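## Task

Move the three items from the desk onto the top of the low shelf, each one beneath its matching sign: the cardboard box beneath the red sign, the masking tape roll beneath the green sign, and the yellow sponge beneath the yellow sign. The robot must not topple or be left leaning, or the task fails. An item counts as placed only if it stays there without the robot holding it.

## Robot and tools

Robot: a simulated Rainbow Robotics RB-Y1. It has a wheeled base (two drive wheels, two rear casters, 0.66 m long, 0.58 m wide, front edge 0.10 m ahead of the drive axle), a folding leg and torso, a head with three cameras (head_camera, left_wrist_camera, right_wrist_camera), and two seven-joint arms, each ending in a parallel gripper. The base only drives straight or turns in place; it cannot move sideways. Loose objects may occasionally get nudged by the scene.

Frames: the base frame sits on the floor midway between the drive wheels, x forward, y left, z up. Results report chest, left_hand and right_hand in this frame; a hand point is the spot between the finger pads, fingers point along its -z and close along its x. Reported hand positions can be off, especially at full reach. The odometry frame is where the base started in the scene; base_odometry counts wheel rotation only, so slipping looks like travel. Heading is positive to the left, from -3.142 to 3.142.

execute_actions: argument actions is a list holding either no action (just returns state and images) or exactly one action object. Optional cameras is a list of camera names or ["all"]; null or omitted gives all, [] gives none. An action may contain:
- base: one command only, an offset from the base's current place. {"translate_m": d} drives d metres, forward positive, range -3 to 3. {"rotate_rad": d} spins d radians, counter-clockwise (left) positive, range -3.2 to 3.2. A move that would need over 8.667 s is refused.
- joints: absolute targets, keyed by joint name, radians except grippers in metres. Ranges: torso_squat_rad 0 to 1.2 (bigger lowers the chest); torso_shift_rad -0.3 to 0.6 (positive pushes hips forward); torso_pitch_rad -0.2 to 1.4 (positive leans forward); torso_yaw_rad -1.5 to 1.5 (positive turns left). Per arm: shoulder_pitch -2.356 to 2.356 (negative raises the arm forward); left_shoulder_roll_rad 0 to 3.141, right_shoulder_roll_rad -3.141 to 0 (away from the body lifts the arm sideways); shoulder_yaw -2.094 to 2.094; elbow -2.617 to 0.01 (0 straight, negative bends); forearm_roll -3.141 to 3.141; wrist_pitch -1.57 to 1.919 (negative tips the hand forward); hand_roll -2.705 to 2.705; left_gripper_m and right_gripper_m 0 to 0.1 metres of opening. head_pan_rad -0.523 to 0.523 (left positive), head_tilt_rad -0.35 to 1.57 (positive looks down). Joints count as done within ±0.02 (grippers ±0.004).
- speeds: caps for this action only, translate_m 0.05 to 0.4 m/s, rotate_rad 0.1 to 1.509 rad/s; defaults are the maxima.
- min_time_s: 0.1 to 8, a lower bound on how long each arm and head motion takes.
Parts of one action start together. Actions last at most 15 s. Unknown keys or out-of-range numbers get the call refused with no motion. Joints left out may keep driving toward earlier targets.

Torso combined limits (squat, shift, pitch): squat + shift <= 1.52; squat - shift + pitch <= 1.57; shift + 0.5 pitch - 0.4 squat <= 0.7; shift + 0.3 pitch - 0.5 squat <= 0.39. Breaking one leaves the commanded torso joints partway with "off_target".

Grasping: set the opening at least 0.005 m below the item's width; "off_target" on the gripper is then expected.

wait: seconds 0 to 10, commands nothing, returns state and images.
zoom_image: camera name plus region [x0, y0, x1, y1] in pixels of that camera's latest full image, at most 504 by 504. head_camera is 896x504, wrist cameras 644x364.
read_manual: optional section "licences"; only URDF licence text.
finished_scene: scene 1 or 2; ends that scene for good, reports success and gives the next task. Only call it once items rest on the shelf on their own.

Result lines: base_status and joint_status tell how each commanded motion ended: "done", "off_target", "contact_stop", "time_out", "stopped_with_arm", "limit_stop_at_own_body", "limit_stop_at_<name>", "not_followed", "limit_stop_at_motor_heat". After a stop the joint keeps its current spot. A stop in one arm or the torso halts that whole group. on_its_own lists uncommanded parts; "held at" is their target. "joint command not followed" with a "cause:" line means an arm target was blocked by the self-collision check; follow the cause's advice. joint_positions, base_odometry and the poses give the state; the "pictures" line lists image order. MOTOR HOT warns from 65 °C; OVER-TEMPERATURE FAULT means brakes engaged at 80 °C, so resend targets. A torque fault freezes everything for 10 s. Once a stop in a call is reported, later calls in that reply are skipped.

Cautions: after a contact stop, first move the arm clear, then the torso, each as its own action. If both hands hold one object and the torso stops instantly, resend all arm joints at their current readings, then the torso. The base keeps driving into furniture, and the bent leg can reach past the front edge and shove the robot backward unnoticed. Keep arms from striking or squeezing each other, grippers included. Each arm carries 3 kg at most; heavy loads far forward can tip the robot. Avoid drops, slams and hard pushes. The robot holds its last command while you think.

Each tool is called by a JSON object that holds its "fn" and its "kwargs".

## Session

{"fn": "execute_actions", "kwargs": {"actions": []}}

Scene clock: 0.00 s.
base_odometry: x=+0.000 y=+0.000 heading=+0.000 (m, m, rad; odometry frame)
base_status: not commanded
joint_positions: torso_squat_rad=+0.350 torso_shift_rad=+0.000 torso_pitch_rad=-0.001 torso_yaw_rad=+0.000 left_shoulder_pitch_rad=-0.004 left_shoulder_roll_rad=+0.047 left_shoulder_yaw_rad=+0.037 left_elbow_rad=-0.226 left_forearm_roll_rad=-0.035 left_wrist_pitch_rad=+0.038 left_hand_roll_rad=-0.031 left_gripper_m=+0.100 right_shoulder_pitch_rad=+0.026 right_shoulder_roll_rad=-0.050 right_shoulder_yaw_rad=-0.041 right_elbow_rad=-0.281 right_forearm_roll_rad=+0.037 right_wrist_pitch_rad=+0.046 right_hand_roll_rad=+0.055 right_gripper_m=+0.100 head_pan_rad=+0.001 head_tilt_rad=+0.399
joint_status: not commanded
chest: x=-0.2286 y=+0.0005 z=+1.2476 quat_wxyz=(+1.000, +0.000, +0.000, +0.000) (m; base frame)
left_hand: x=-0.1243 y=+0.2594 z=+0.5699 quat_wxyz=(+0.995, +0.028, -0.095, -0.017) (m; base frame)
right_hand: x=-0.1205 y=-0.2646 z=+0.5716 quat_wxyz=(+0.994, -0.034, -0.105, +0.024) (m; base frame)
pictures: head_camera, left_wrist_camera, right_wrist_camera
Images, in order (width x height): head_camera 896x504, left_wrist_camera 644x364, right_wrist_camera 644x364.

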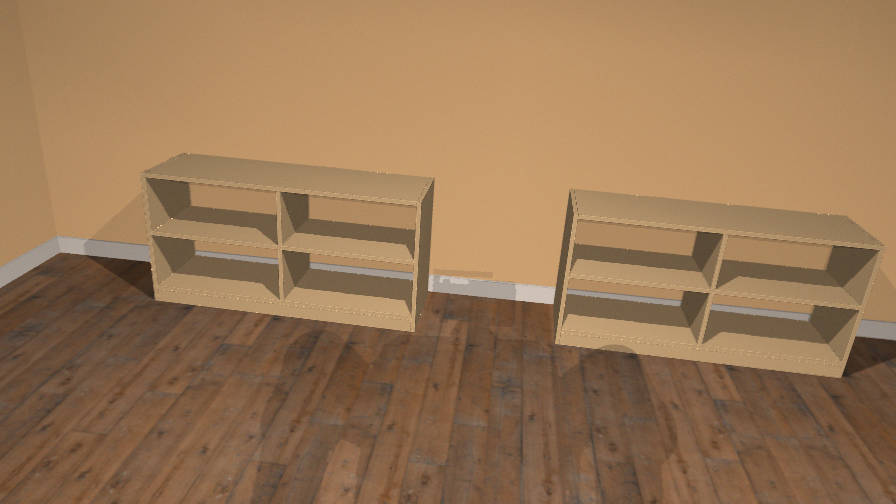

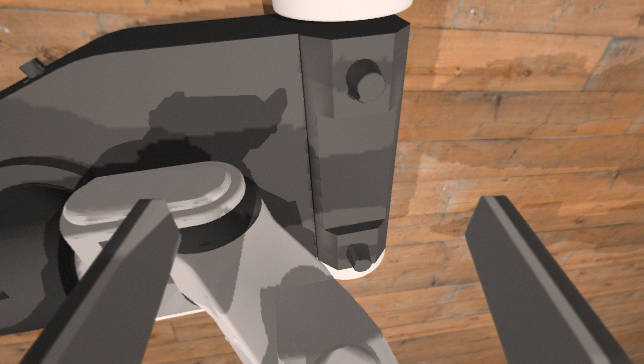

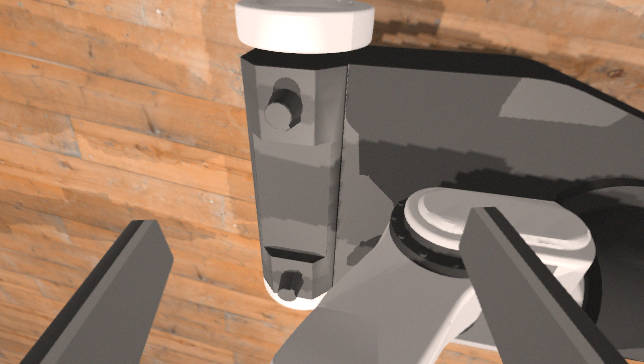

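{"fn": "execute_actions", "kwargs": {"actions": [{"joints":{"head_tilt_rad":0.1,"head_pan_rad":-0.5}}], "cameras": ["head_camera"]}}

{"fn": "execute_actions", "kwargs": {"actions": [{"joints":{"head_tilt_rad":0.1,"head_pan_rad":0.3}}], "cameras": ["head_camera"]}}

Scene clock: 1.13 s.
base_odometry: x=+0.000 y=+0.000 heading=+0.000 (m, m, rad; odometry frame)
base_status: not commanded
joint_positions: torso_squat_rad=+0.350 torso_shift_rad=+0.000 torso_pitch_rad=-0.001 torso_yaw_rad=+0.000 left_shoulder_pitch_rad=-0.004 left_shoulder_roll_rad=+0.047 left_shoulder_yaw_rad=+0.037 left_elbow_rad=-0.226 left_forearm_roll_rad=-0.035 left_wrist_pitch_rad=+0.038 left_hand_roll_rad=-0.031 left_gripper_m=+0.100 right_shoulder_pitch_rad=+0.026 right_shoulder_roll_rad=-0.050 right_shoulder_yaw_rad=-0.041 right_elbow_rad=-0.281 right_forearm_roll_rad=+0.037 right_wrist_pitch_rad=+0.046 right_hand_roll_rad=+0.055 right_gripper_m=+0.100 head_pan_rad=-0.500 head_tilt_rad=+0.100
joint_status: all done
chest: x=-0.2286 y=+0.0005 z=+1.2476 quat_wxyz=(+1.000, +0.000, +0.000, +0.000) (m; base frame)
left_hand: x=-0.1243 y=+0.2594 z=+0.5699 quat_wxyz=(+0.995, +0.028, -0.095, -0.017) (m; base frame)
right_hand: x=-0.1205 y=-0.2646 z=+0.5716 quat_wxyz=(+0.994, -0.034, -0.105, +0.024) (m; base frame)
pictures: head_camera
camera_calibration (this result's frames):
head_camera: T_world_to_cam=[[-0.521384, -0.851553, 0.0549274, -0.188059], [-0.105909, 0.000705729, -0.994376, 1.47178], [0.846724, -0.524269, -0.0905553, 0.255062], [0, 0, 0, 1]] pos_world=[-0.158143, -0.02746, 1.49693]
Images, in order (width x height): head_camera 896x504.

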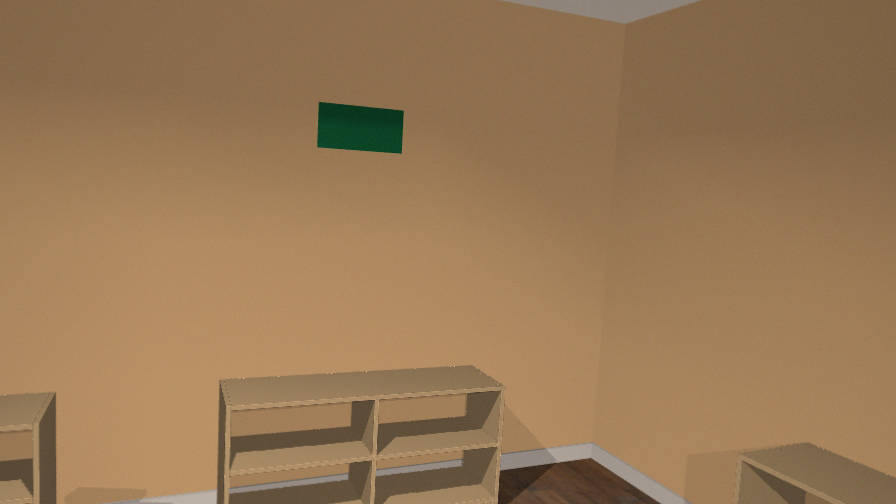

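Scene clock: 2.33 s.
base_odometry: x=+0.000 y=+0.000 heading=+0.000 (m, m, rad; odometry frame)
base_status: not commanded
joint_positions: torso_squat_rad=+0.350 torso_shift_rad=+0.000 torso_pitch_rad=-0.001 torso_yaw_rad=+0.000 left_shoulder_pitch_rad=-0.004 left_shoulder_roll_rad=+0.047 left_shoulder_yaw_rad=+0.037 left_elbow_rad=-0.226 left_forearm_roll_rad=-0.035 left_wrist_pitch_rad=+0.038 left_hand_roll_rad=-0.031 left_gripper_m=+0.100 right_shoulder_pitch_rad=+0.026 right_shoulder_roll_rad=-0.050 right_shoulder_yaw_rad=-0.041 right_elbow_rad=-0.281 right_forearm_roll_rad=+0.037 right_wrist_pitch_rad=+0.046 right_hand_roll_rad=+0.055 right_gripper_m=+0.100 head_pan_rad=+0.300 head_tilt_rad=+0.100
joint_status: all done
chest: x=-0.2286 y=+0.0005 z=+1.2476 quat_wxyz=(+1.000, +0.000, +0.000, +0.000) (m; base frame)
left_hand: x=-0.1243 y=+0.2594 z=+0.5699 quat_wxyz=(+0.995, +0.028, -0.095, -0.017) (m; base frame)
right_hand: x=-0.1205 y=-0.2646 z=+0.5716 quat_wxyz=(+0.994, -0.034, -0.105, +0.024) (m; base frame)
pictures: head_camera
camera_calibration (this result's frames):
head_camera: T_world_to_cam=[[0.247551, -0.96727, 0.0557444, -0.0301506], [-0.0746188, -0.076398, -0.994281, 1.47817], [0.965997, 0.241975, -0.0910889, 0.279983], [0, 0, 0, 1]] pos_world=[-0.1527, 0.0160164, 1.4969]
Images, in order (width x height): head_camera 896x504.

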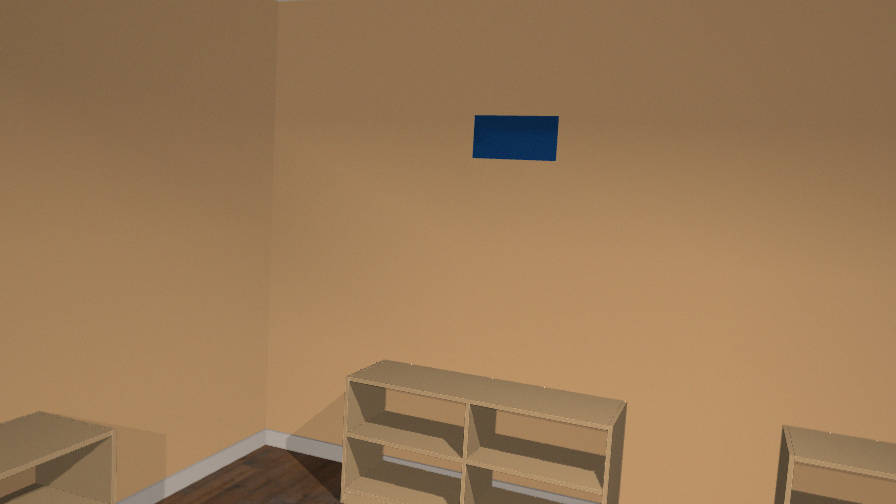

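{"fn": "execute_actions", "kwargs": {"actions": [{"base":{"rotate_rad":1.2},"joints":{"head_tilt_rad":0.2,"head_pan_rad":0.0}}], "cameras": ["head_camera"]}}

{"fn": "execute_actions", "kwargs": {"actions": [{"base":{"rotate_rad":1.2}}], "cameras": ["head_camera"]}}

{"fn": "execute_actions", "kwargs": {"actions": [{"base":{"rotate_rad":1.2}}], "cameras": ["head_camera"]}}

{"fn": "execute_actions", "kwargs": {"actions": [{"base":{"rotate_rad":1.2}}], "cameras": ["head_camera"]}}

Scene clock: 6.07 s.
base_odometry: x=+0.000 y=+0.000 heading=+1.200 (m, m, rad; odometry frame)
base_status: done
joint_positions: torso_squat_rad=+0.350 torso_shift_rad=+0.000 torso_pitch_rad=-0.001 torso_yaw_rad=+0.000 left_shoulder_pitch_rad=-0.004 left_shoulder_roll_rad=+0.047 left_shoulder_yaw_rad=+0.037 left_elbow_rad=-0.226 left_forearm_roll_rad=-0.035 left_wrist_pitch_rad=+0.038 left_hand_roll_rad=-0.031 left_gripper_m=+0.100 right_shoulder_pitch_rad=+0.026 right_shoulder_roll_rad=-0.050 right_shoulder_yaw_rad=-0.041 right_elbow_rad=-0.281 right_forearm_roll_rad=+0.037 right_wrist_pitch_rad=+0.046 right_hand_roll_rad=+0.055 right_gripper_m=+0.100 head_pan_rad=+0.000 head_tilt_rad=+0.200
joint_status: all done
chest: x=-0.2286 y=+0.0005 z=+1.2476 quat_wxyz=(+1.000, +0.000, +0.000, +0.000) (m; base frame)
left_hand: x=-0.1243 y=+0.2594 z=+0.5699 quat_wxyz=(+0.995, +0.028, -0.095, -0.017) (m; base frame)
right_hand: x=-0.1205 y=-0.2646 z=+0.5716 quat_wxyz=(+0.994, -0.034, -0.105, +0.024) (m; base frame)
pictures: head_camera
camera_calibration (this result's frames):
head_camera: T_world_to_cam=[[-0.0435864, -0.997236, 0.060172, -0.0967596], [-0.192296, -0.0507288, -0.980025, 1.43318], [0.980369, -0.0542866, -0.189553, 0.425703], [0, 0, 0, 1]] pos_world=[-0.14597, -0.000678843, 1.49106]
Images, in order (width x height): head_camera 896x504.

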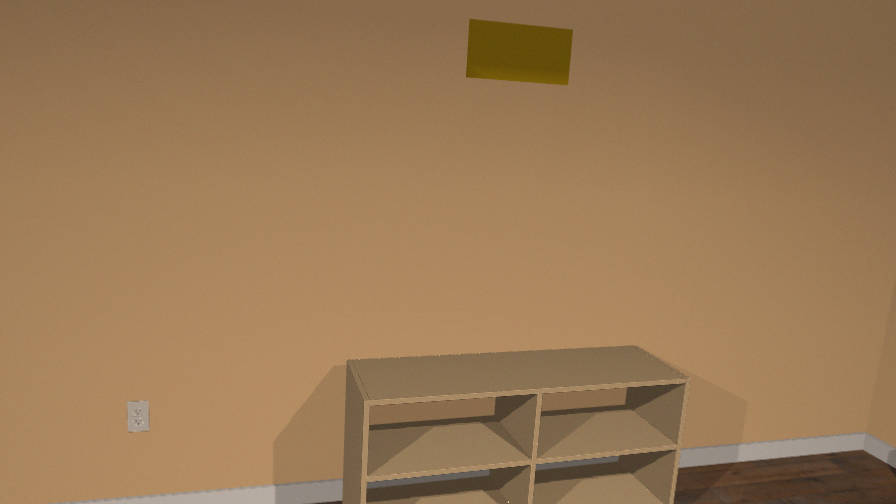

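Scene clock: 9.53 s.
base_odometry: x=+0.000 y=+0.000 heading=+2.399 (m, m, rad; odometry frame)
base_status: done
joint_positions: torso_squat_rad=+0.350 torso_shift_rad=+0.000 torso_pitch_rad=-0.001 torso_yaw_rad=+0.000 left_shoulder_pitch_rad=-0.004 left_shoulder_roll_rad=+0.047 left_shoulder_yaw_rad=+0.037 left_elbow_rad=-0.226 left_forearm_roll_rad=-0.035 left_wrist_pitch_rad=+0.038 left_hand_roll_rad=-0.031 left_gripper_m=+0.100 right_shoulder_pitch_rad=+0.026 right_shoulder_roll_rad=-0.050 right_shoulder_yaw_rad=-0.041 right_elbow_rad=-0.281 right_forearm_roll_rad=+0.037 right_wrist_pitch_rad=+0.046 right_hand_roll_rad=+0.055 right_gripper_m=+0.100 head_pan_rad=+0.000 head_tilt_rad=+0.200
joint_status: not commanded
chest: x=-0.2286 y=+0.0005 z=+1.2476 quat_wxyz=(+1.000, +0.000, +0.000, +0.000) (m; base frame)
left_hand: x=-0.1243 y=+0.2594 z=+0.5699 quat_wxyz=(+0.995, +0.028, -0.095, -0.017) (m; base frame)
right_hand: x=-0.1205 y=-0.2646 z=+0.5716 quat_wxyz=(+0.994, -0.034, -0.105, +0.024) (m; base frame)
pictures: head_camera
camera_calibration (this result's frames):
head_camera: T_world_to_cam=[[-0.0435866, -0.997236, 0.0601748, -0.0967634], [-0.192295, -0.0507316, -0.980025, 1.43318], [0.980369, -0.0542873, -0.189553, 0.425703], [0, 0, 0, 1]] pos_world=[-0.14597, -0.000678352, 1.49106]
Images, in order (width x height): head_camera 896x504.

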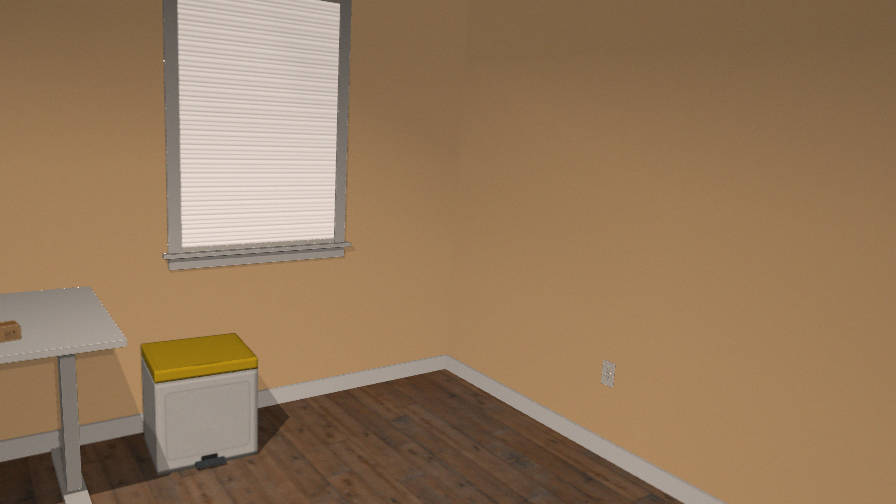

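Scene clock: 13.00 s.
base_odometry: x=+0.000 y=+0.000 heading=-2.684 (m, m, rad; odometry frame)
base_status: done
joint_positions: torso_squat_rad=+0.350 torso_shift_rad=+0.000 torso_pitch_rad=-0.001 torso_yaw_rad=+0.000 left_shoulder_pitch_rad=-0.004 left_shoulder_roll_rad=+0.047 left_shoulder_yaw_rad=+0.037 left_elbow_rad=-0.226 left_forearm_roll_rad=-0.035 left_wrist_pitch_rad=+0.038 left_hand_roll_rad=-0.031 left_gripper_m=+0.100 right_shoulder_pitch_rad=+0.026 right_shoulder_roll_rad=-0.050 right_shoulder_yaw_rad=-0.041 right_elbow_rad=-0.281 right_forearm_roll_rad=+0.037 right_wrist_pitch_rad=+0.046 right_hand_roll_rad=+0.055 right_gripper_m=+0.100 head_pan_rad=+0.000 head_tilt_rad=+0.200
joint_status: not commanded
chest: x=-0.2286 y=+0.0005 z=+1.2476 quat_wxyz=(+1.000, +0.000, +0.000, +0.000) (m; base frame)
left_hand: x=-0.1243 y=+0.2594 z=+0.5699 quat_wxyz=(+0.995, +0.028, -0.095, -0.017) (m; base frame)
right_hand: x=-0.1205 y=-0.2646 z=+0.5716 quat_wxyz=(+0.994, -0.034, -0.105, +0.024) (m; base frame)
pictures: head_camera
camera_calibration (this result's frames):
head_camera: T_world_to_cam=[[-0.0435866, -0.997235, 0.0601804, -0.0967672], [-0.192295, -0.050737, -0.980025, 1.43318], [0.980369, -0.0542883, -0.189552, 0.425702], [0, 0, 0, 1]] pos_world=[-0.14597, -0.000673866, 1.49106]
Images, in order (width x height): head_camera 896x504.

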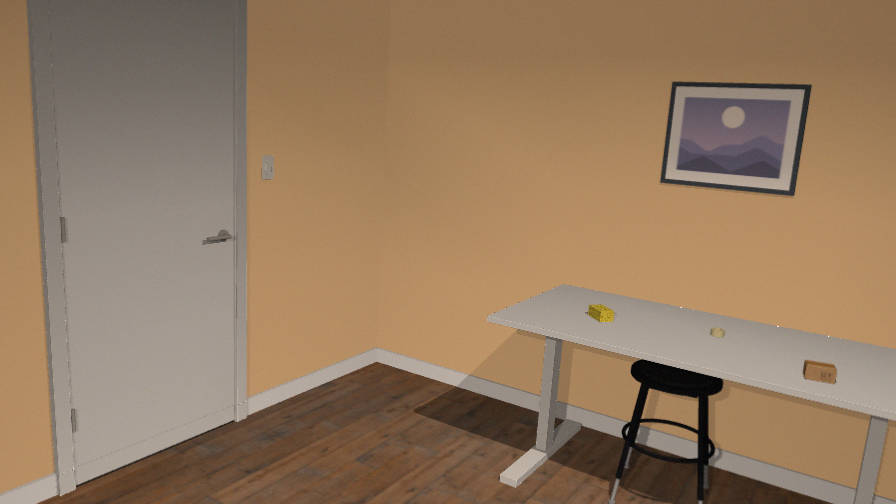

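Scene clock: 16.57 s.
base_odometry: x=+0.000 y=+0.000 heading=-1.485 (m, m, rad; odometry frame)
base_status: done
joint_positions: torso_squat_rad=+0.350 torso_shift_rad=+0.000 torso_pitch_rad=-0.001 torso_yaw_rad=+0.000 left_shoulder_pitch_rad=-0.004 left_shoulder_roll_rad=+0.047 left_shoulder_yaw_rad=+0.037 left_elbow_rad=-0.226 left_forearm_roll_rad=-0.035 left_wrist_pitch_rad=+0.038 left_hand_roll_rad=-0.031 left_gripper_m=+0.100 right_shoulder_pitch_rad=+0.026 right_shoulder_roll_rad=-0.050 right_shoulder_yaw_rad=-0.041 right_elbow_rad=-0.281 right_forearm_roll_rad=+0.037 right_wrist_pitch_rad=+0.046 right_hand_roll_rad=+0.055 right_gripper_m=+0.100 head_pan_rad=+0.000 head_tilt_rad=+0.200
joint_status: not commanded
chest: x=-0.2286 y=+0.0005 z=+1.2476 quat_wxyz=(+1.000, +0.000, +0.000, +0.000) (m; base frame)
left_hand: x=-0.1243 y=+0.2594 z=+0.5699 quat_wxyz=(+0.995, +0.028, -0.095, -0.017) (m; base frame)
right_hand: x=-0.1205 y=-0.2646 z=+0.5716 quat_wxyz=(+0.994, -0.034, -0.105, +0.024) (m; base frame)
pictures: head_camera
camera_calibration (this result's frames):
head_camera: T_world_to_cam=[[-0.0435868, -0.997235, 0.0601814, -0.0967678], [-0.192295, -0.0507379, -0.980025, 1.43318], [0.980369, -0.0542888, -0.189552, 0.425702], [0, 0, 0, 1]] pos_world=[-0.14597, -0.000672984, 1.49106]
Images, in order (width x height): head_camera 896x504.

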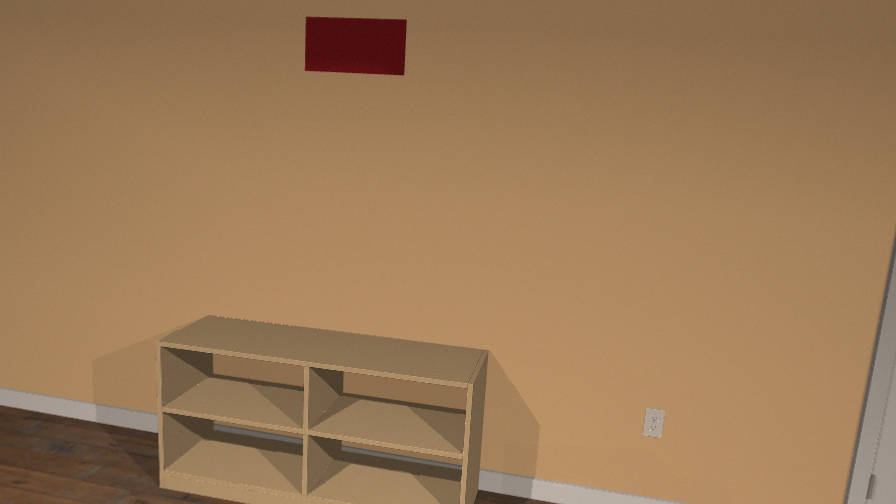

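{"fn": "execute_actions", "kwargs": {"actions": [{"base":{"rotate_rad":-1.62},"joints":{"head_tilt_rad":0.4}}], "cameras": ["head_camera"]}}

Scene clock: 20.63 s.
base_odometry: x=+0.000 y=+0.000 heading=-3.104 (m, m, rad; odometry frame)
base_status: done
joint_positions: torso_squat_rad=+0.350 torso_shift_rad=-0.001 torso_pitch_rad=-0.001 torso_yaw_rad=+0.000 left_shoulder_pitch_rad=-0.004 left_shoulder_roll_rad=+0.047 left_shoulder_yaw_rad=+0.037 left_elbow_rad=-0.226 left_forearm_roll_rad=-0.035 left_wrist_pitch_rad=+0.038 left_hand_roll_rad=-0.031 left_gripper_m=+0.100 right_shoulder_pitch_rad=+0.026 right_shoulder_roll_rad=-0.050 right_shoulder_yaw_rad=-0.041 right_elbow_rad=-0.281 right_forearm_roll_rad=+0.037 right_wrist_pitch_rad=+0.046 right_hand_roll_rad=+0.055 right_gripper_m=+0.100 head_pan_rad=+0.000 head_tilt_rad=+0.400
joint_status: all done
chest: x=-0.2286 y=+0.0005 z=+1.2476 quat_wxyz=(+1.000, +0.000, +0.000, +0.000) (m; base frame)
left_hand: x=-0.1243 y=+0.2594 z=+0.5699 quat_wxyz=(+0.995, +0.028, -0.095, -0.017) (m; base frame)
right_hand: x=-0.1205 y=-0.2646 z=+0.5716 quat_wxyz=(+0.994, -0.034, -0.105, +0.024) (m; base frame)
pictures: head_camera
camera_calibration (this result's frames):
head_camera: T_world_to_cam=[[-0.0309198, -0.997221, 0.0677838, -0.105118], [-0.383154, -0.0508102, -0.922286, 1.31011], [0.923167, -0.0544886, -0.380518, 0.690361], [0, 0, 0, 1]] pos_world=[-0.138594, -0.000642605, 1.47811]
Images, in order (width x height): head_camera 896x504.

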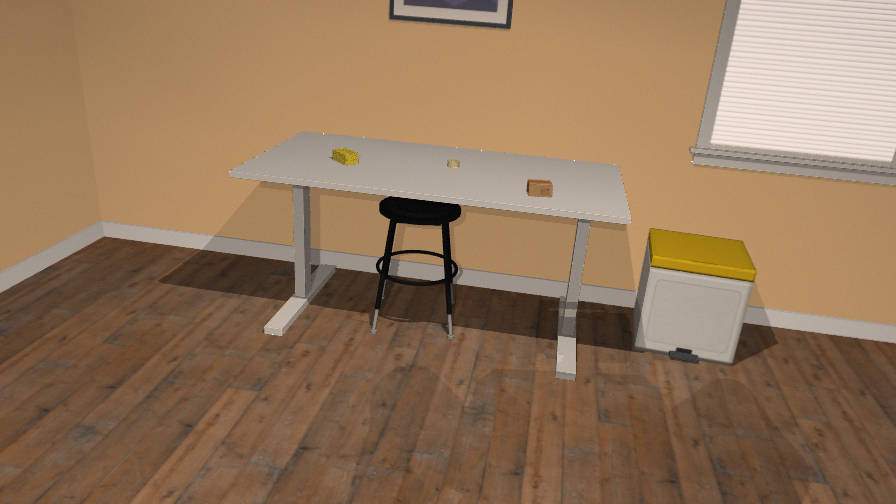

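{"fn": "execute_actions", "kwargs": {"actions": [{"base":{"translate_m":1.6},"joints":{"head_tilt_rad":0.7}}], "cameras": []}}

{"fn": "execute_actions", "kwargs": {"actions": [{"base":{"rotate_rad":-0.2}}], "cameras": ["head_camera"]}}

Scene clock: 26.40 s.
base_odometry: x=-1.599 y=-0.059 heading=-3.105 (m, m, rad; odometry frame)
base_status: done
joint_positions: torso_squat_rad=+0.350 torso_shift_rad=+0.000 torso_pitch_rad=-0.001 torso_yaw_rad=+0.000 left_shoulder_pitch_rad=-0.004 left_shoulder_roll_rad=+0.047 left_shoulder_yaw_rad=+0.037 left_elbow_rad=-0.226 left_forearm_roll_rad=-0.035 left_wrist_pitch_rad=+0.038 left_hand_roll_rad=-0.031 left_gripper_m=+0.100 right_shoulder_pitch_rad=+0.026 right_shoulder_roll_rad=-0.050 right_shoulder_yaw_rad=-0.041 right_elbow_rad=-0.281 right_forearm_roll_rad=+0.037 right_wrist_pitch_rad=+0.046 right_hand_roll_rad=+0.055 right_gripper_m=+0.100 head_pan_rad=+0.000 head_tilt_rad=+0.700
joint_status: all done
chest: x=-0.2286 y=+0.0005 z=+1.2476 quat_wxyz=(+1.000, +0.000, +0.000, +0.000) (m; base frame)
left_hand: x=-0.1242 y=+0.2594 z=+0.5699 quat_wxyz=(+0.995, +0.028, -0.095, -0.017) (m; base frame)
right_hand: x=-0.1204 y=-0.2646 z=+0.5716 quat_wxyz=(+0.994, -0.034, -0.105, +0.024) (m; base frame)
pictures: none
No camera images: the call's "cameras" was empty. Leave "cameras" out to get every camera's image.

Scene clock: 28.20 s.
base_odometry: x=-1.599 y=-0.059 heading=+2.978 (m, m, rad; odometry frame)
base_status: done
joint_positions: torso_squat_rad=+0.350 torso_shift_rad=+0.000 torso_pitch_rad=-0.001 torso_yaw_rad=+0.000 left_shoulder_pitch_rad=-0.004 left_shoulder_roll_rad=+0.047 left_shoulder_yaw_rad=+0.037 left_elbow_rad=-0.226 left_forearm_roll_rad=-0.035 left_wrist_pitch_rad=+0.038 left_hand_roll_rad=-0.031 left_gripper_m=+0.100 right_shoulder_pitch_rad=+0.026 right_shoulder_roll_rad=-0.050 right_shoulder_yaw_rad=-0.041 right_elbow_rad=-0.281 right_forearm_roll_rad=+0.037 right_wrist_pitch_rad=+0.046 right_hand_roll_rad=+0.055 right_gripper_m=+0.100 head_pan_rad=+0.000 head_tilt_rad=+0.700
joint_status: not commanded
chest: x=-0.2286 y=+0.0005 z=+1.2476 quat_wxyz=(+1.000, +0.000, +0.000, +0.000) (m; base frame)
left_hand: x=-0.1242 y=+0.2594 z=+0.5699 quat_wxyz=(+0.995, +0.028, -0.095, -0.017) (m; base frame)
right_hand: x=-0.1204 y=-0.2646 z=+0.5716 quat_wxyz=(+0.994, -0.034, -0.105, +0.024) (m; base frame)
pictures: head_camera
camera_calibration (this result's frames):
head_camera: T_world_to_cam=[[-0.00973377, -0.997204, 0.0740858, -0.109856], [-0.638713, -0.0508055, -0.767766, 1.03363], [0.769384, -0.0547928, -0.636433, 1.02894], [0, 0, 0, 1]] pos_world=[-0.13253, -0.000656415, 1.45658]
Images, in order (width x height): head_camera 896x504.

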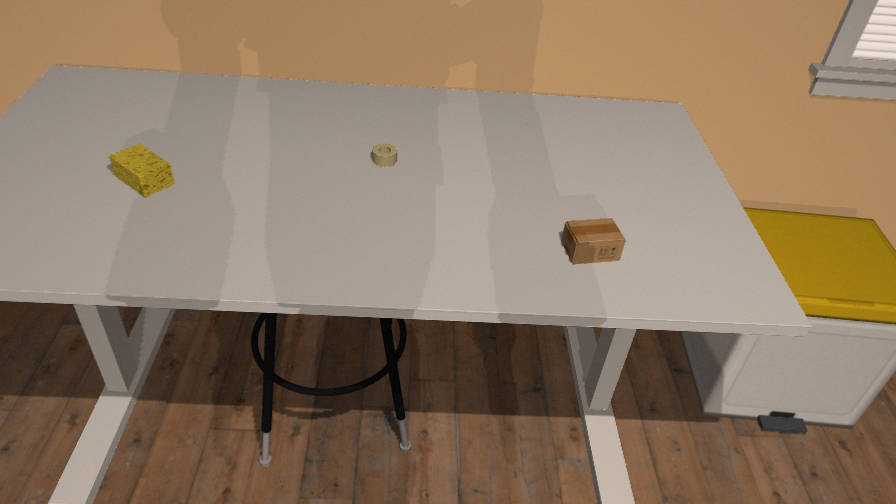

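{"fn": "execute_actions", "kwargs": {"actions": [{"joints":{"right_shoulder_pitch_rad":-0.6,"right_elbow_rad":-1.0,"right_wrist_pitch_rad":1.6,"right_shoulder_roll_rad":-0.2,"right_shoulder_yaw_rad":0,"right_forearm_roll_rad":0,"right_hand_roll_rad":0,"left_shoulder_pitch_rad":-0.6,"left_elbow_rad":-1.0,"left_wrist_pitch_rad":1.6,"left_shoulder_roll_rad":0.2,"left_shoulder_yaw_rad":0,"left_forearm_roll_rad":0,"left_hand_roll_rad":0}}], "cameras": []}}

Scene clock: 31.27 s.
base_odometry: x=-1.599 y=-0.059 heading=+2.978 (m, m, rad; odometry frame)
base_status: not commanded
joint_positions: torso_squat_rad=+0.350 torso_shift_rad=-0.001 torso_pitch_rad=-0.001 torso_yaw_rad=+0.000 left_shoulder_pitch_rad=-0.600 left_shoulder_roll_rad=+0.200 left_shoulder_yaw_rad=+0.000 left_elbow_rad=-1.000 left_forearm_roll_rad=+0.000 left_wrist_pitch_rad=+1.600 left_hand_roll_rad=+0.000 left_gripper_m=+0.100 right_shoulder_pitch_rad=-0.600 right_shoulder_roll_rad=-0.200 right_shoulder_yaw_rad=-0.001 right_elbow_rad=-1.000 right_forearm_roll_rad=+0.000 right_wrist_pitch_rad=+1.600 right_hand_roll_rad=+0.000 right_gripper_m=+0.100 head_pan_rad=+0.000 head_tilt_rad=+0.700
joint_status: all done
chest: x=-0.2287 y=+0.0005 z=+1.2475 quat_wxyz=(+1.000, +0.000, -0.001, +0.000) (m; base frame)
left_hand: x=+0.2062 y=+0.2891 z=+0.8651 quat_wxyz=(+0.993, +0.112, +0.006, -0.041) (m; base frame)
right_hand: x=+0.2064 y=-0.2884 z=+0.8656 quat_wxyz=(+0.993, -0.113, +0.006, +0.041) (m; base frame)
pictures: none
No camera images: the call's "cameras" was empty. Leave "cameras" out to get every camera's image.

{"fn": "execute_actions", "kwargs": {"actions": [{"base":{"translate_m":0.5},"joints":{"right_shoulder_yaw_rad":-0.35,"right_forearm_roll_rad":-0.2,"head_tilt_rad":1.0}}]}}

Scene clock: 34.17 s.
base_odometry: x=-2.092 y=+0.023 heading=+2.978 (m, m, rad; odometry frame)
base_status: done
joint_positions: torso_squat_rad=+0.350 torso_shift_rad=+0.000 torso_pitch_rad=-0.001 torso_yaw_rad=+0.000 left_shoulder_pitch_rad=-0.600 left_shoulder_roll_rad=+0.200 left_shoulder_yaw_rad=+0.000 left_elbow_rad=-1.000 left_forearm_roll_rad=+0.000 left_wrist_pitch_rad=+1.600 left_hand_roll_rad=+0.000 left_gripper_m=+0.100 right_shoulder_pitch_rad=-0.600 right_shoulder_roll_rad=-0.200 right_shoulder_yaw_rad=-0.349 right_elbow_rad=-1.000 right_forearm_roll_rad=-0.200 right_wrist_pitch_rad=+1.600 right_hand_roll_rad=+0.000 right_gripper_m=+0.100 head_pan_rad=+0.000 head_tilt_rad=+1.000
joint_status: all done
chest: x=-0.2286 y=+0.0005 z=+1.2476 quat_wxyz=(+1.000, +0.000, +0.000, +0.000) (m; base frame)
left_hand: x=+0.2061 y=+0.2892 z=+0.8650 quat_wxyz=(+0.993, +0.112, +0.007, -0.041) (m; base frame)
right_hand: x=+0.2134 y=-0.2778 z=+0.8732 quat_wxyz=(+0.991, +0.084, -0.016, -0.098) (m; base frame)
pictures: head_camera, left_wrist_camera, right_wrist_camera
camera_calibration (this result's frames):
head_camera: T_world_to_cam=[[0.0123516, -0.997194, 0.0738357, -0.104928], [-0.837034, -0.0507064, -0.544796, 0.669781], [0.547011, -0.0550739, -0.835312, 1.27092], [0, 0, 0, 1]] pos_world=[-0.133281, -0.000676492, 1.43425]
left_wrist_camera: T_world_to_cam=[[0.993154, -0.111706, -0.0341585, -0.134475], [-0.0806019, -0.86699, 0.491764, -0.127477], [-0.084548, -0.485644, -0.870059, 0.996358], [0, 0, 0, 1]] pos_world=[0.207519, 0.358333, 0.924985]
right_wrist_camera: T_world_to_cam=[[-0.976929, 0.213522, 0.00434762, 0.263579], [0.14909, 0.667274, 0.729738, -0.450801], [0.152914, 0.71355, -0.683713, 0.850089], [0, 0, 0, 1]] pos_world=[0.194718, -0.362053, 0.909038]
Images, in order (width x height): head_camera 896x504, left_wrist_camera 644x364, right_wrist_camera 644x364.

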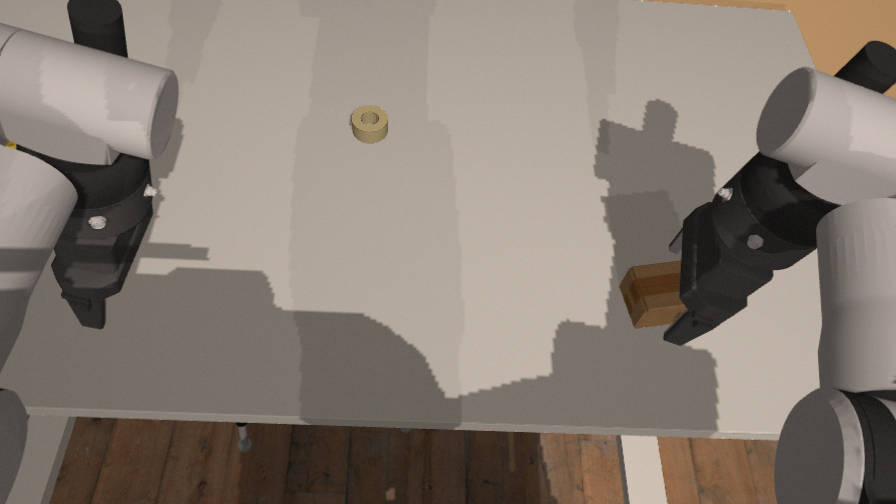

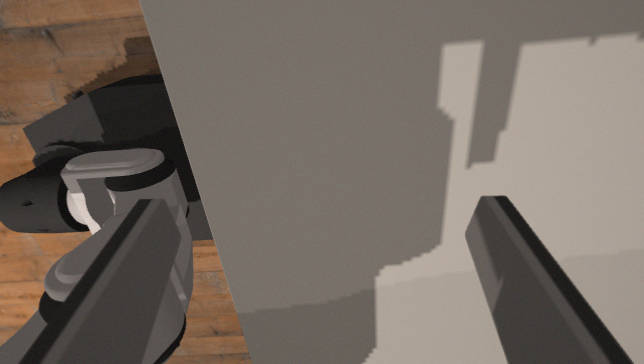

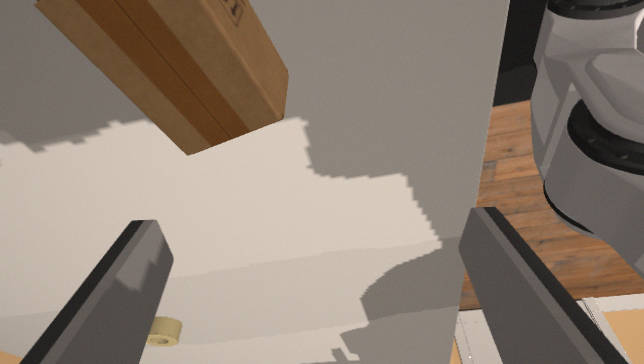

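{"fn": "execute_actions", "kwargs": {"actions": [{"joints":{"right_forearm_roll_rad":-0.03,"right_hand_roll_rad":0.4,"torso_shift_rad":0.08}}], "cameras": ["head_camera","right_wrist_camera"]}}

Scene clock: 35.63 s.
base_odometry: x=-2.092 y=+0.023 heading=+2.978 (m, m, rad; odometry frame)
base_status: not commanded
joint_positions: torso_squat_rad=+0.350 torso_shift_rad=+0.080 torso_pitch_rad=-0.001 torso_yaw_rad=+0.000 left_shoulder_pitch_rad=-0.600 left_shoulder_roll_rad=+0.200 left_shoulder_yaw_rad=+0.000 left_elbow_rad=-1.000 left_forearm_roll_rad=+0.000 left_wrist_pitch_rad=+1.600 left_hand_roll_rad=+0.000 left_gripper_m=+0.100 right_shoulder_pitch_rad=-0.600 right_shoulder_roll_rad=-0.200 right_shoulder_yaw_rad=-0.350 right_elbow_rad=-1.000 right_forearm_roll_rad=-0.030 right_wrist_pitch_rad=+1.600 right_hand_roll_rad=+0.400 right_gripper_m=+0.100 head_pan_rad=+0.000 head_tilt_rad=+1.000
joint_status: all done
chest: x=-0.1758 y=+0.0005 z=+1.2454 quat_wxyz=(+1.000, +0.000, +0.000, +0.000) (m; base frame)
left_hand: x=+0.2590 y=+0.2892 z=+0.8628 quat_wxyz=(+0.993, +0.112, +0.007, -0.041) (m; base frame)
right_hand: x=+0.2585 y=-0.3160 z=+0.8677 quat_wxyz=(+0.995, -0.001, -0.007, +0.098) (m; base frame)
pictures: head_camera, right_wrist_camera
camera_calibration (this result's frames):
head_camera: T_world_to_cam=[[0.0123536, -0.997194, 0.0738357, -0.105425], [-0.83705, -0.0507064, -0.544771, 0.712856], [0.546986, -0.0550743, -0.835328, 1.24026], [0, 0, 0, 1]] pos_world=[-0.0804054, -0.000676996, 1.43215]
right_wrist_camera: T_world_to_cam=[[-0.984436, -0.175731, 0.00221512, 0.196634], [-0.139378, 0.788339, 0.599245, -0.201984], [-0.107052, 0.58961, -0.800562, 0.996119], [0, 0, 0, 1]] pos_world=[0.272058, -0.393535, 0.918058]
Images, in order (width x height): head_camera 896x504, right_wrist_camera 644x364.

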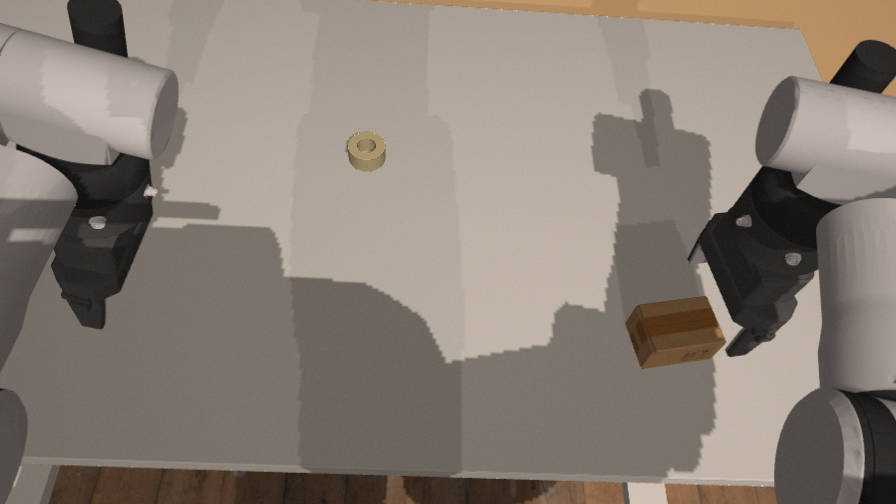

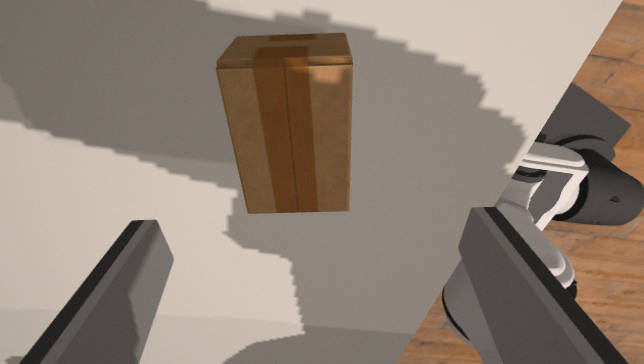

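{"fn": "execute_actions", "kwargs": {"actions": [{"joints":{"left_elbow_rad":-1.4,"torso_shift_rad":0.116,"torso_squat_rad":0.64}}], "cameras": ["head_camera","right_wrist_camera"]}}

Scene clock: 37.63 s.
base_odometry: x=-2.092 y=+0.023 heading=+2.978 (m, m, rad; odometry frame)
base_status: not commanded
joint_positions: torso_squat_rad=+0.640 torso_shift_rad=+0.116 torso_pitch_rad=-0.001 torso_yaw_rad=+0.000 left_shoulder_pitch_rad=-0.600 left_shoulder_roll_rad=+0.200 left_shoulder_yaw_rad=+0.000 left_elbow_rad=-1.400 left_forearm_roll_rad=+0.000 left_wrist_pitch_rad=+1.600 left_hand_roll_rad=+0.000 left_gripper_m=+0.100 right_shoulder_pitch_rad=-0.600 right_shoulder_roll_rad=-0.200 right_shoulder_yaw_rad=-0.350 right_elbow_rad=-1.000 right_forearm_roll_rad=-0.030 right_wrist_pitch_rad=+1.600 right_hand_roll_rad=+0.400 right_gripper_m=+0.100 head_pan_rad=+0.000 head_tilt_rad=+1.000
joint_status: all done
chest: x=-0.1634 y=+0.0005 z=+1.1476 quat_wxyz=(+1.000, +0.000, -0.001, +0.000) (m; base frame)
left_hand: x=+0.3502 y=+0.2560 z=+0.8804 quat_wxyz=(+0.974, +0.102, -0.191, -0.063) (m; base frame)
right_hand: x=+0.2709 y=-0.3160 z=+0.7700 quat_wxyz=(+0.995, -0.001, -0.007, +0.098) (m; base frame)
pictures: head_camera, right_wrist_camera
camera_calibration (this result's frames):
head_camera: T_world_to_cam=[[0.0123348, -0.997194, 0.0738368, -0.098397], [-0.83695, -0.0507014, -0.544925, 0.670103], [0.54714, -0.0550761, -0.835227, 1.15169], [0, 0, 0, 1]] pos_world=[-0.0680814, -0.000714808, 1.33435]
right_wrist_camera: T_world_to_cam=[[-0.984439, -0.175715, 0.00205132, 0.209204], [-0.139466, 0.788349, 0.599212, -0.141592], [-0.106908, 0.589602, -0.800588, 0.919204], [0, 0, 0, 1]] pos_world=[0.284472, -0.39358, 0.820318]
Images, in order (width x height): head_camera 896x504, right_wrist_camera 644x364.

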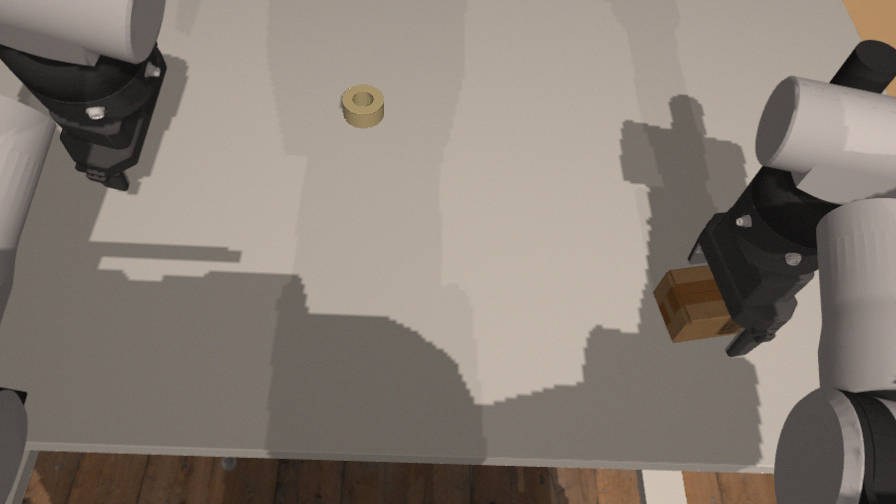

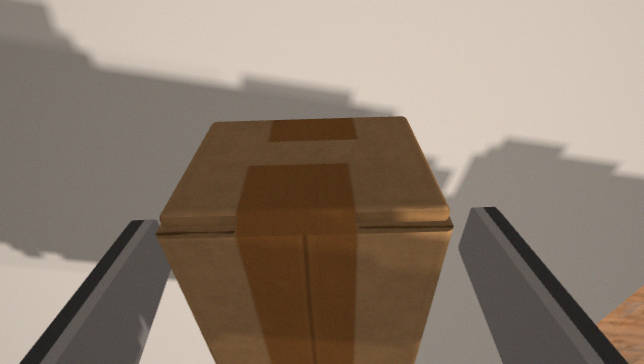

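{"fn": "execute_actions", "kwargs": {"actions": [{"joints":{"right_gripper_m":0.04}}], "cameras": []}}

{"fn": "execute_actions", "kwargs": {"actions": [{"joints":{"right_elbow_rad":-1.5,"right_wrist_pitch_rad":1.9,"right_shoulder_pitch_rad":-0.4},"min_time_s":1.5}], "cameras": ["head_camera","right_wrist_camera"]}}

Scene clock: 38.83 s.
base_odometry: x=-2.092 y=+0.023 heading=+2.978 (m, m, rad; odometry frame)
base_status: not commanded
joint_positions: torso_squat_rad=+0.640 torso_shift_rad=+0.116 torso_pitch_rad=-0.001 torso_yaw_rad=+0.000 left_shoulder_pitch_rad=-0.600 left_shoulder_roll_rad=+0.200 left_shoulder_yaw_rad=+0.000 left_elbow_rad=-1.400 left_forearm_roll_rad=+0.000 left_wrist_pitch_rad=+1.600 left_hand_roll_rad=+0.000 left_gripper_m=+0.100 right_shoulder_pitch_rad=-0.600 right_shoulder_roll_rad=-0.200 right_shoulder_yaw_rad=-0.350 right_elbow_rad=-1.000 right_forearm_roll_rad=-0.030 right_wrist_pitch_rad=+1.600 right_hand_roll_rad=+0.400 right_gripper_m=+0.060 head_pan_rad=+0.000 head_tilt_rad=+1.000
joint_status: right_gripper_m off_target (ended at +0.060, target +0.040)
chest: x=-0.1634 y=+0.0005 z=+1.1476 quat_wxyz=(+1.000, +0.000, -0.001, +0.000) (m; base frame)
left_hand: x=+0.3502 y=+0.2560 z=+0.8804 quat_wxyz=(+0.974, +0.102, -0.191, -0.063) (m; base frame)
right_hand: x=+0.2709 y=-0.3160 z=+0.7700 quat_wxyz=(+0.995, -0.001, -0.007, +0.098) (m; base frame)
pictures: none
No camera images: the call's "cameras" was empty. Leave "cameras" out to get every camera's image.

Scene clock: 40.63 s.
base_odometry: x=-2.092 y=+0.023 heading=+2.978 (m, m, rad; odometry frame)
base_status: not commanded
joint_positions: torso_squat_rad=+0.640 torso_shift_rad=+0.116 torso_pitch_rad=-0.001 torso_yaw_rad=+0.000 left_shoulder_pitch_rad=-0.600 left_shoulder_roll_rad=+0.200 left_shoulder_yaw_rad=+0.000 left_elbow_rad=-1.400 left_forearm_roll_rad=+0.000 left_wrist_pitch_rad=+1.600 left_hand_roll_rad=+0.000 left_gripper_m=+0.100 right_shoulder_pitch_rad=-0.400 right_shoulder_roll_rad=-0.200 right_shoulder_yaw_rad=-0.350 right_elbow_rad=-1.500 right_forearm_roll_rad=-0.030 right_wrist_pitch_rad=+1.900 right_hand_roll_rad=+0.400 right_gripper_m=+0.060 head_pan_rad=+0.000 head_tilt_rad=+1.000
joint_status: all done
chest: x=-0.1634 y=+0.0005 z=+1.1476 quat_wxyz=(+1.000, +0.000, -0.001, +0.000) (m; base frame)
left_hand: x=+0.3502 y=+0.2561 z=+0.8804 quat_wxyz=(+0.974, +0.102, -0.191, -0.063) (m; base frame)
right_hand: x=+0.2179 y=-0.3465 z=+0.8217 quat_wxyz=(+0.997, -0.026, -0.008, +0.073) (m; base frame)
pictures: head_camera, right_wrist_camera
camera_calibration (this result's frames):
head_camera: T_world_to_cam=[[0.0123407, -0.99719, 0.0738951, -0.0984327], [-0.836914, -0.0507419, -0.544978, 0.670132], [0.547196, -0.0551184, -0.835188, 1.15168], [0, 0, 0, 1]] pos_world=[-0.068136, -0.000673606, 1.33435]
right_wrist_camera: T_world_to_cam=[[-0.991997, -0.126207, 0.00379541, 0.16894], [-0.102502, 0.822494, 0.559462, -0.11952], [-0.0737298, 0.554595, -0.828847, 0.97685], [0, 0, 0, 1]] pos_world=[0.22736, -0.422131, 0.875885]
Images, in order (width x height): head_camera 896x504, right_wrist_camera 644x364.

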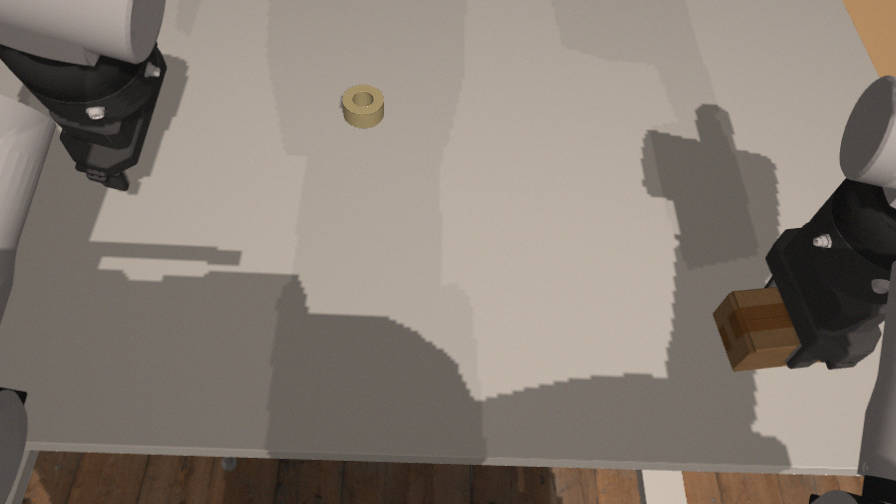

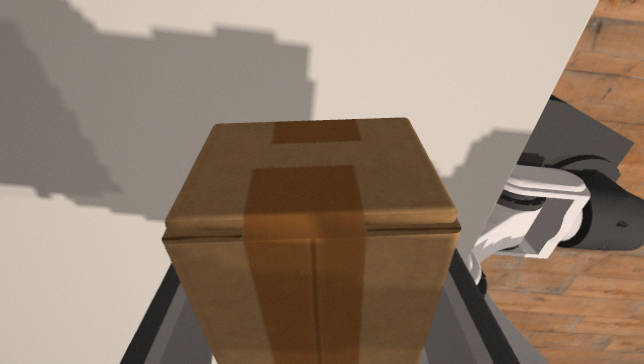

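{"fn": "execute_actions", "kwargs": {"actions": [{"joints":{"torso_squat_rad":0.35,"torso_pitch_rad":0.5,"torso_yaw_rad":-0.3,"right_shoulder_pitch_rad":-0.95,"left_shoulder_pitch_rad":-0.95,"left_shoulder_roll_rad":0.15,"left_elbow_rad":-1.31,"left_wrist_pitch_rad":1.35,"left_hand_roll_rad":1.57,"head_tilt_rad":0.6,"head_pan_rad":0.3},"min_time_s":1.7}]}}

Scene clock: 43.57 s.
base_odometry: x=-2.092 y=+0.023 heading=+2.978 (m, m, rad; odometry frame)
base_status: not commanded
joint_positions: torso_squat_rad=+0.350 torso_shift_rad=+0.116 torso_pitch_rad=+0.500 torso_yaw_rad=-0.300 left_shoulder_pitch_rad=-0.950 left_shoulder_roll_rad=+0.150 left_shoulder_yaw_rad=+0.000 left_elbow_rad=-1.310 left_forearm_roll_rad=+0.000 left_wrist_pitch_rad=+1.350 left_hand_roll_rad=+1.570 left_gripper_m=+0.100 right_shoulder_pitch_rad=-0.950 right_shoulder_roll_rad=-0.200 right_shoulder_yaw_rad=-0.350 right_elbow_rad=-1.500 right_forearm_roll_rad=-0.030 right_wrist_pitch_rad=+1.900 right_hand_roll_rad=+0.400 right_gripper_m=+0.060 head_pan_rad=+0.300 head_tilt_rad=+0.600
joint_status: all done
chest: x=-0.0036 y=+0.0005 z=+1.2052 quat_wxyz=(+0.958, -0.037, +0.244, -0.145) (m; base frame)
left_hand: x=+0.5261 y=-0.0403 z=+0.8206 quat_wxyz=(+0.844, -0.183, -0.101, +0.493) (m; base frame)
right_hand: x=+0.3498 y=-0.4072 z=+0.9206 quat_wxyz=(+0.997, -0.076, -0.008, +0.032) (m; base frame)
pictures: head_camera, left_wrist_camera, right_wrist_camera
camera_calibration (this result's frames):
head_camera: T_world_to_cam=[[0.0193729, -0.997199, 0.0722384, -0.108268], [-0.887651, -0.0504047, -0.45775, 0.779638], [0.460109, -0.0552546, -0.886141, 1.11192], [0, 0, 0, 1]] pos_world=[0.18254, -0.00722837, 1.35002]
left_wrist_camera: T_world_to_cam=[[0.521115, 0.853486, -0.0010344, -0.230553], [0.342645, -0.2081, 0.916127, -0.909853], [0.781686, -0.477762, -0.400887, -0.0155573], [0, 0, 0, 1]] pos_world=[0.444062, 0.0000004042, 0.827066]
right_wrist_camera: T_world_to_cam=[[-0.999035, -0.0438685, 0.00216908, 0.329151], [-0.0376004, 0.879726, 0.473992, -0.0321587], [-0.0227015, 0.473453, -0.880527, 1.09887], [0, 0, 0, 1]] pos_world=[0.35257, -0.477532, 0.982113]
Images, in order (width x height): head_camera 896x504, left_wrist_camera 644x364, right_wrist_camera 644x364.

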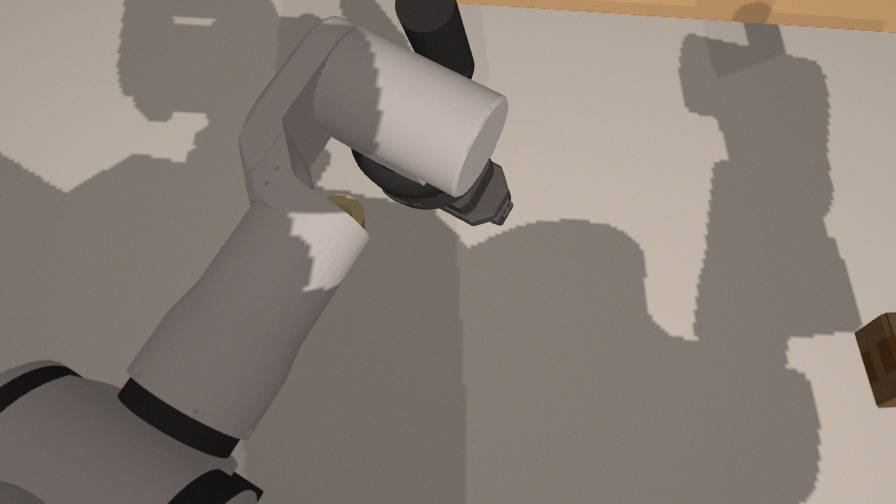

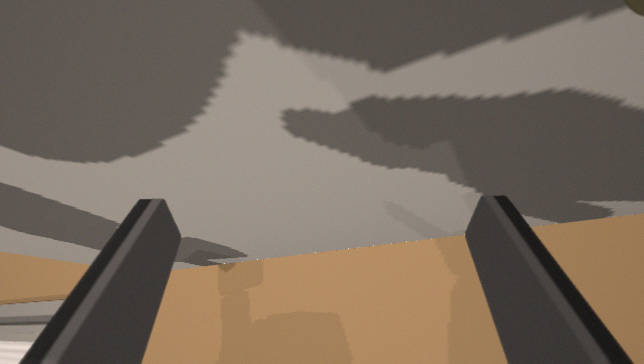

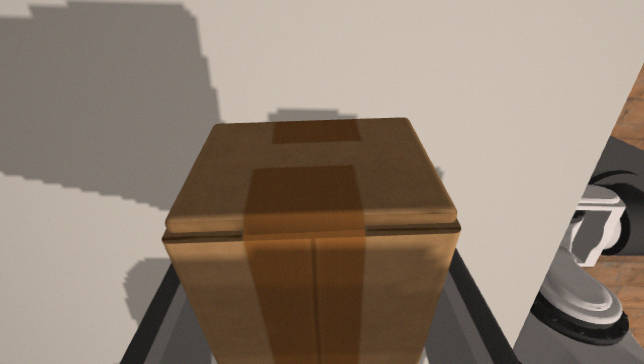

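{"fn": "execute_actions", "kwargs": {"actions": [{"joints":{"torso_yaw_rad":-0.13}}], "cameras": ["left_wrist_camera"]}}

Scene clock: 44.70 s.
base_odometry: x=-2.092 y=+0.023 heading=+2.978 (m, m, rad; odometry frame)
base_status: not commanded
joint_positions: torso_squat_rad=+0.350 torso_shift_rad=+0.116 torso_pitch_rad=+0.500 torso_yaw_rad=-0.130 left_shoulder_pitch_rad=-0.950 left_shoulder_roll_rad=+0.150 left_shoulder_yaw_rad=+0.000 left_elbow_rad=-1.310 left_forearm_roll_rad=+0.000 left_wrist_pitch_rad=+1.350 left_hand_roll_rad=+1.570 left_gripper_m=+0.100 right_shoulder_pitch_rad=-0.950 right_shoulder_roll_rad=-0.200 right_shoulder_yaw_rad=-0.350 right_elbow_rad=-1.500 right_forearm_roll_rad=-0.030 right_wrist_pitch_rad=+1.900 right_hand_roll_rad=+0.400 right_gripper_m=+0.060 head_pan_rad=+0.300 head_tilt_rad=+0.600
joint_status: all done
chest: x=-0.0036 y=+0.0005 z=+1.2052 quat_wxyz=(+0.967, -0.016, +0.247, -0.063) (m; base frame)
left_hand: x=+0.5238 y=+0.0701 z=+0.8217 quat_wxyz=(+0.812, -0.140, -0.134, +0.550) (m; base frame)
right_hand: x=+0.4046 y=-0.3257 z=+0.8906 quat_wxyz=(+0.994, -0.035, -0.015, +0.106) (m; base frame)
pictures: left_wrist_camera
camera_calibration (this result's frames):
left_wrist_camera: T_world_to_cam=[[0.388655, 0.918627, 0.0712139, -0.318128], [0.375392, -0.228457, 0.898269, -0.888199], [0.841444, -0.322384, -0.433637, 0.0241158], [0, 0, 0, 1]] pos_world=[0.436773, 0.0970995, 0.830955]
Images, in order (width x height): left_wrist_camera 644x364.

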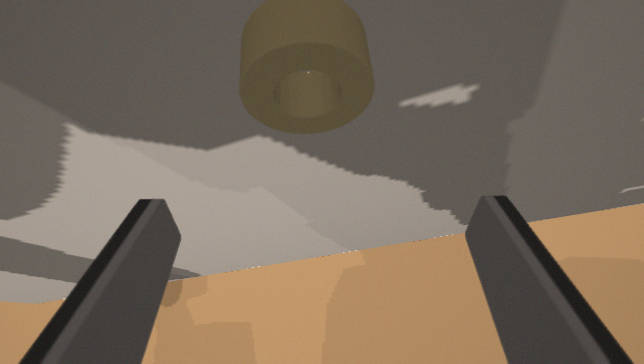

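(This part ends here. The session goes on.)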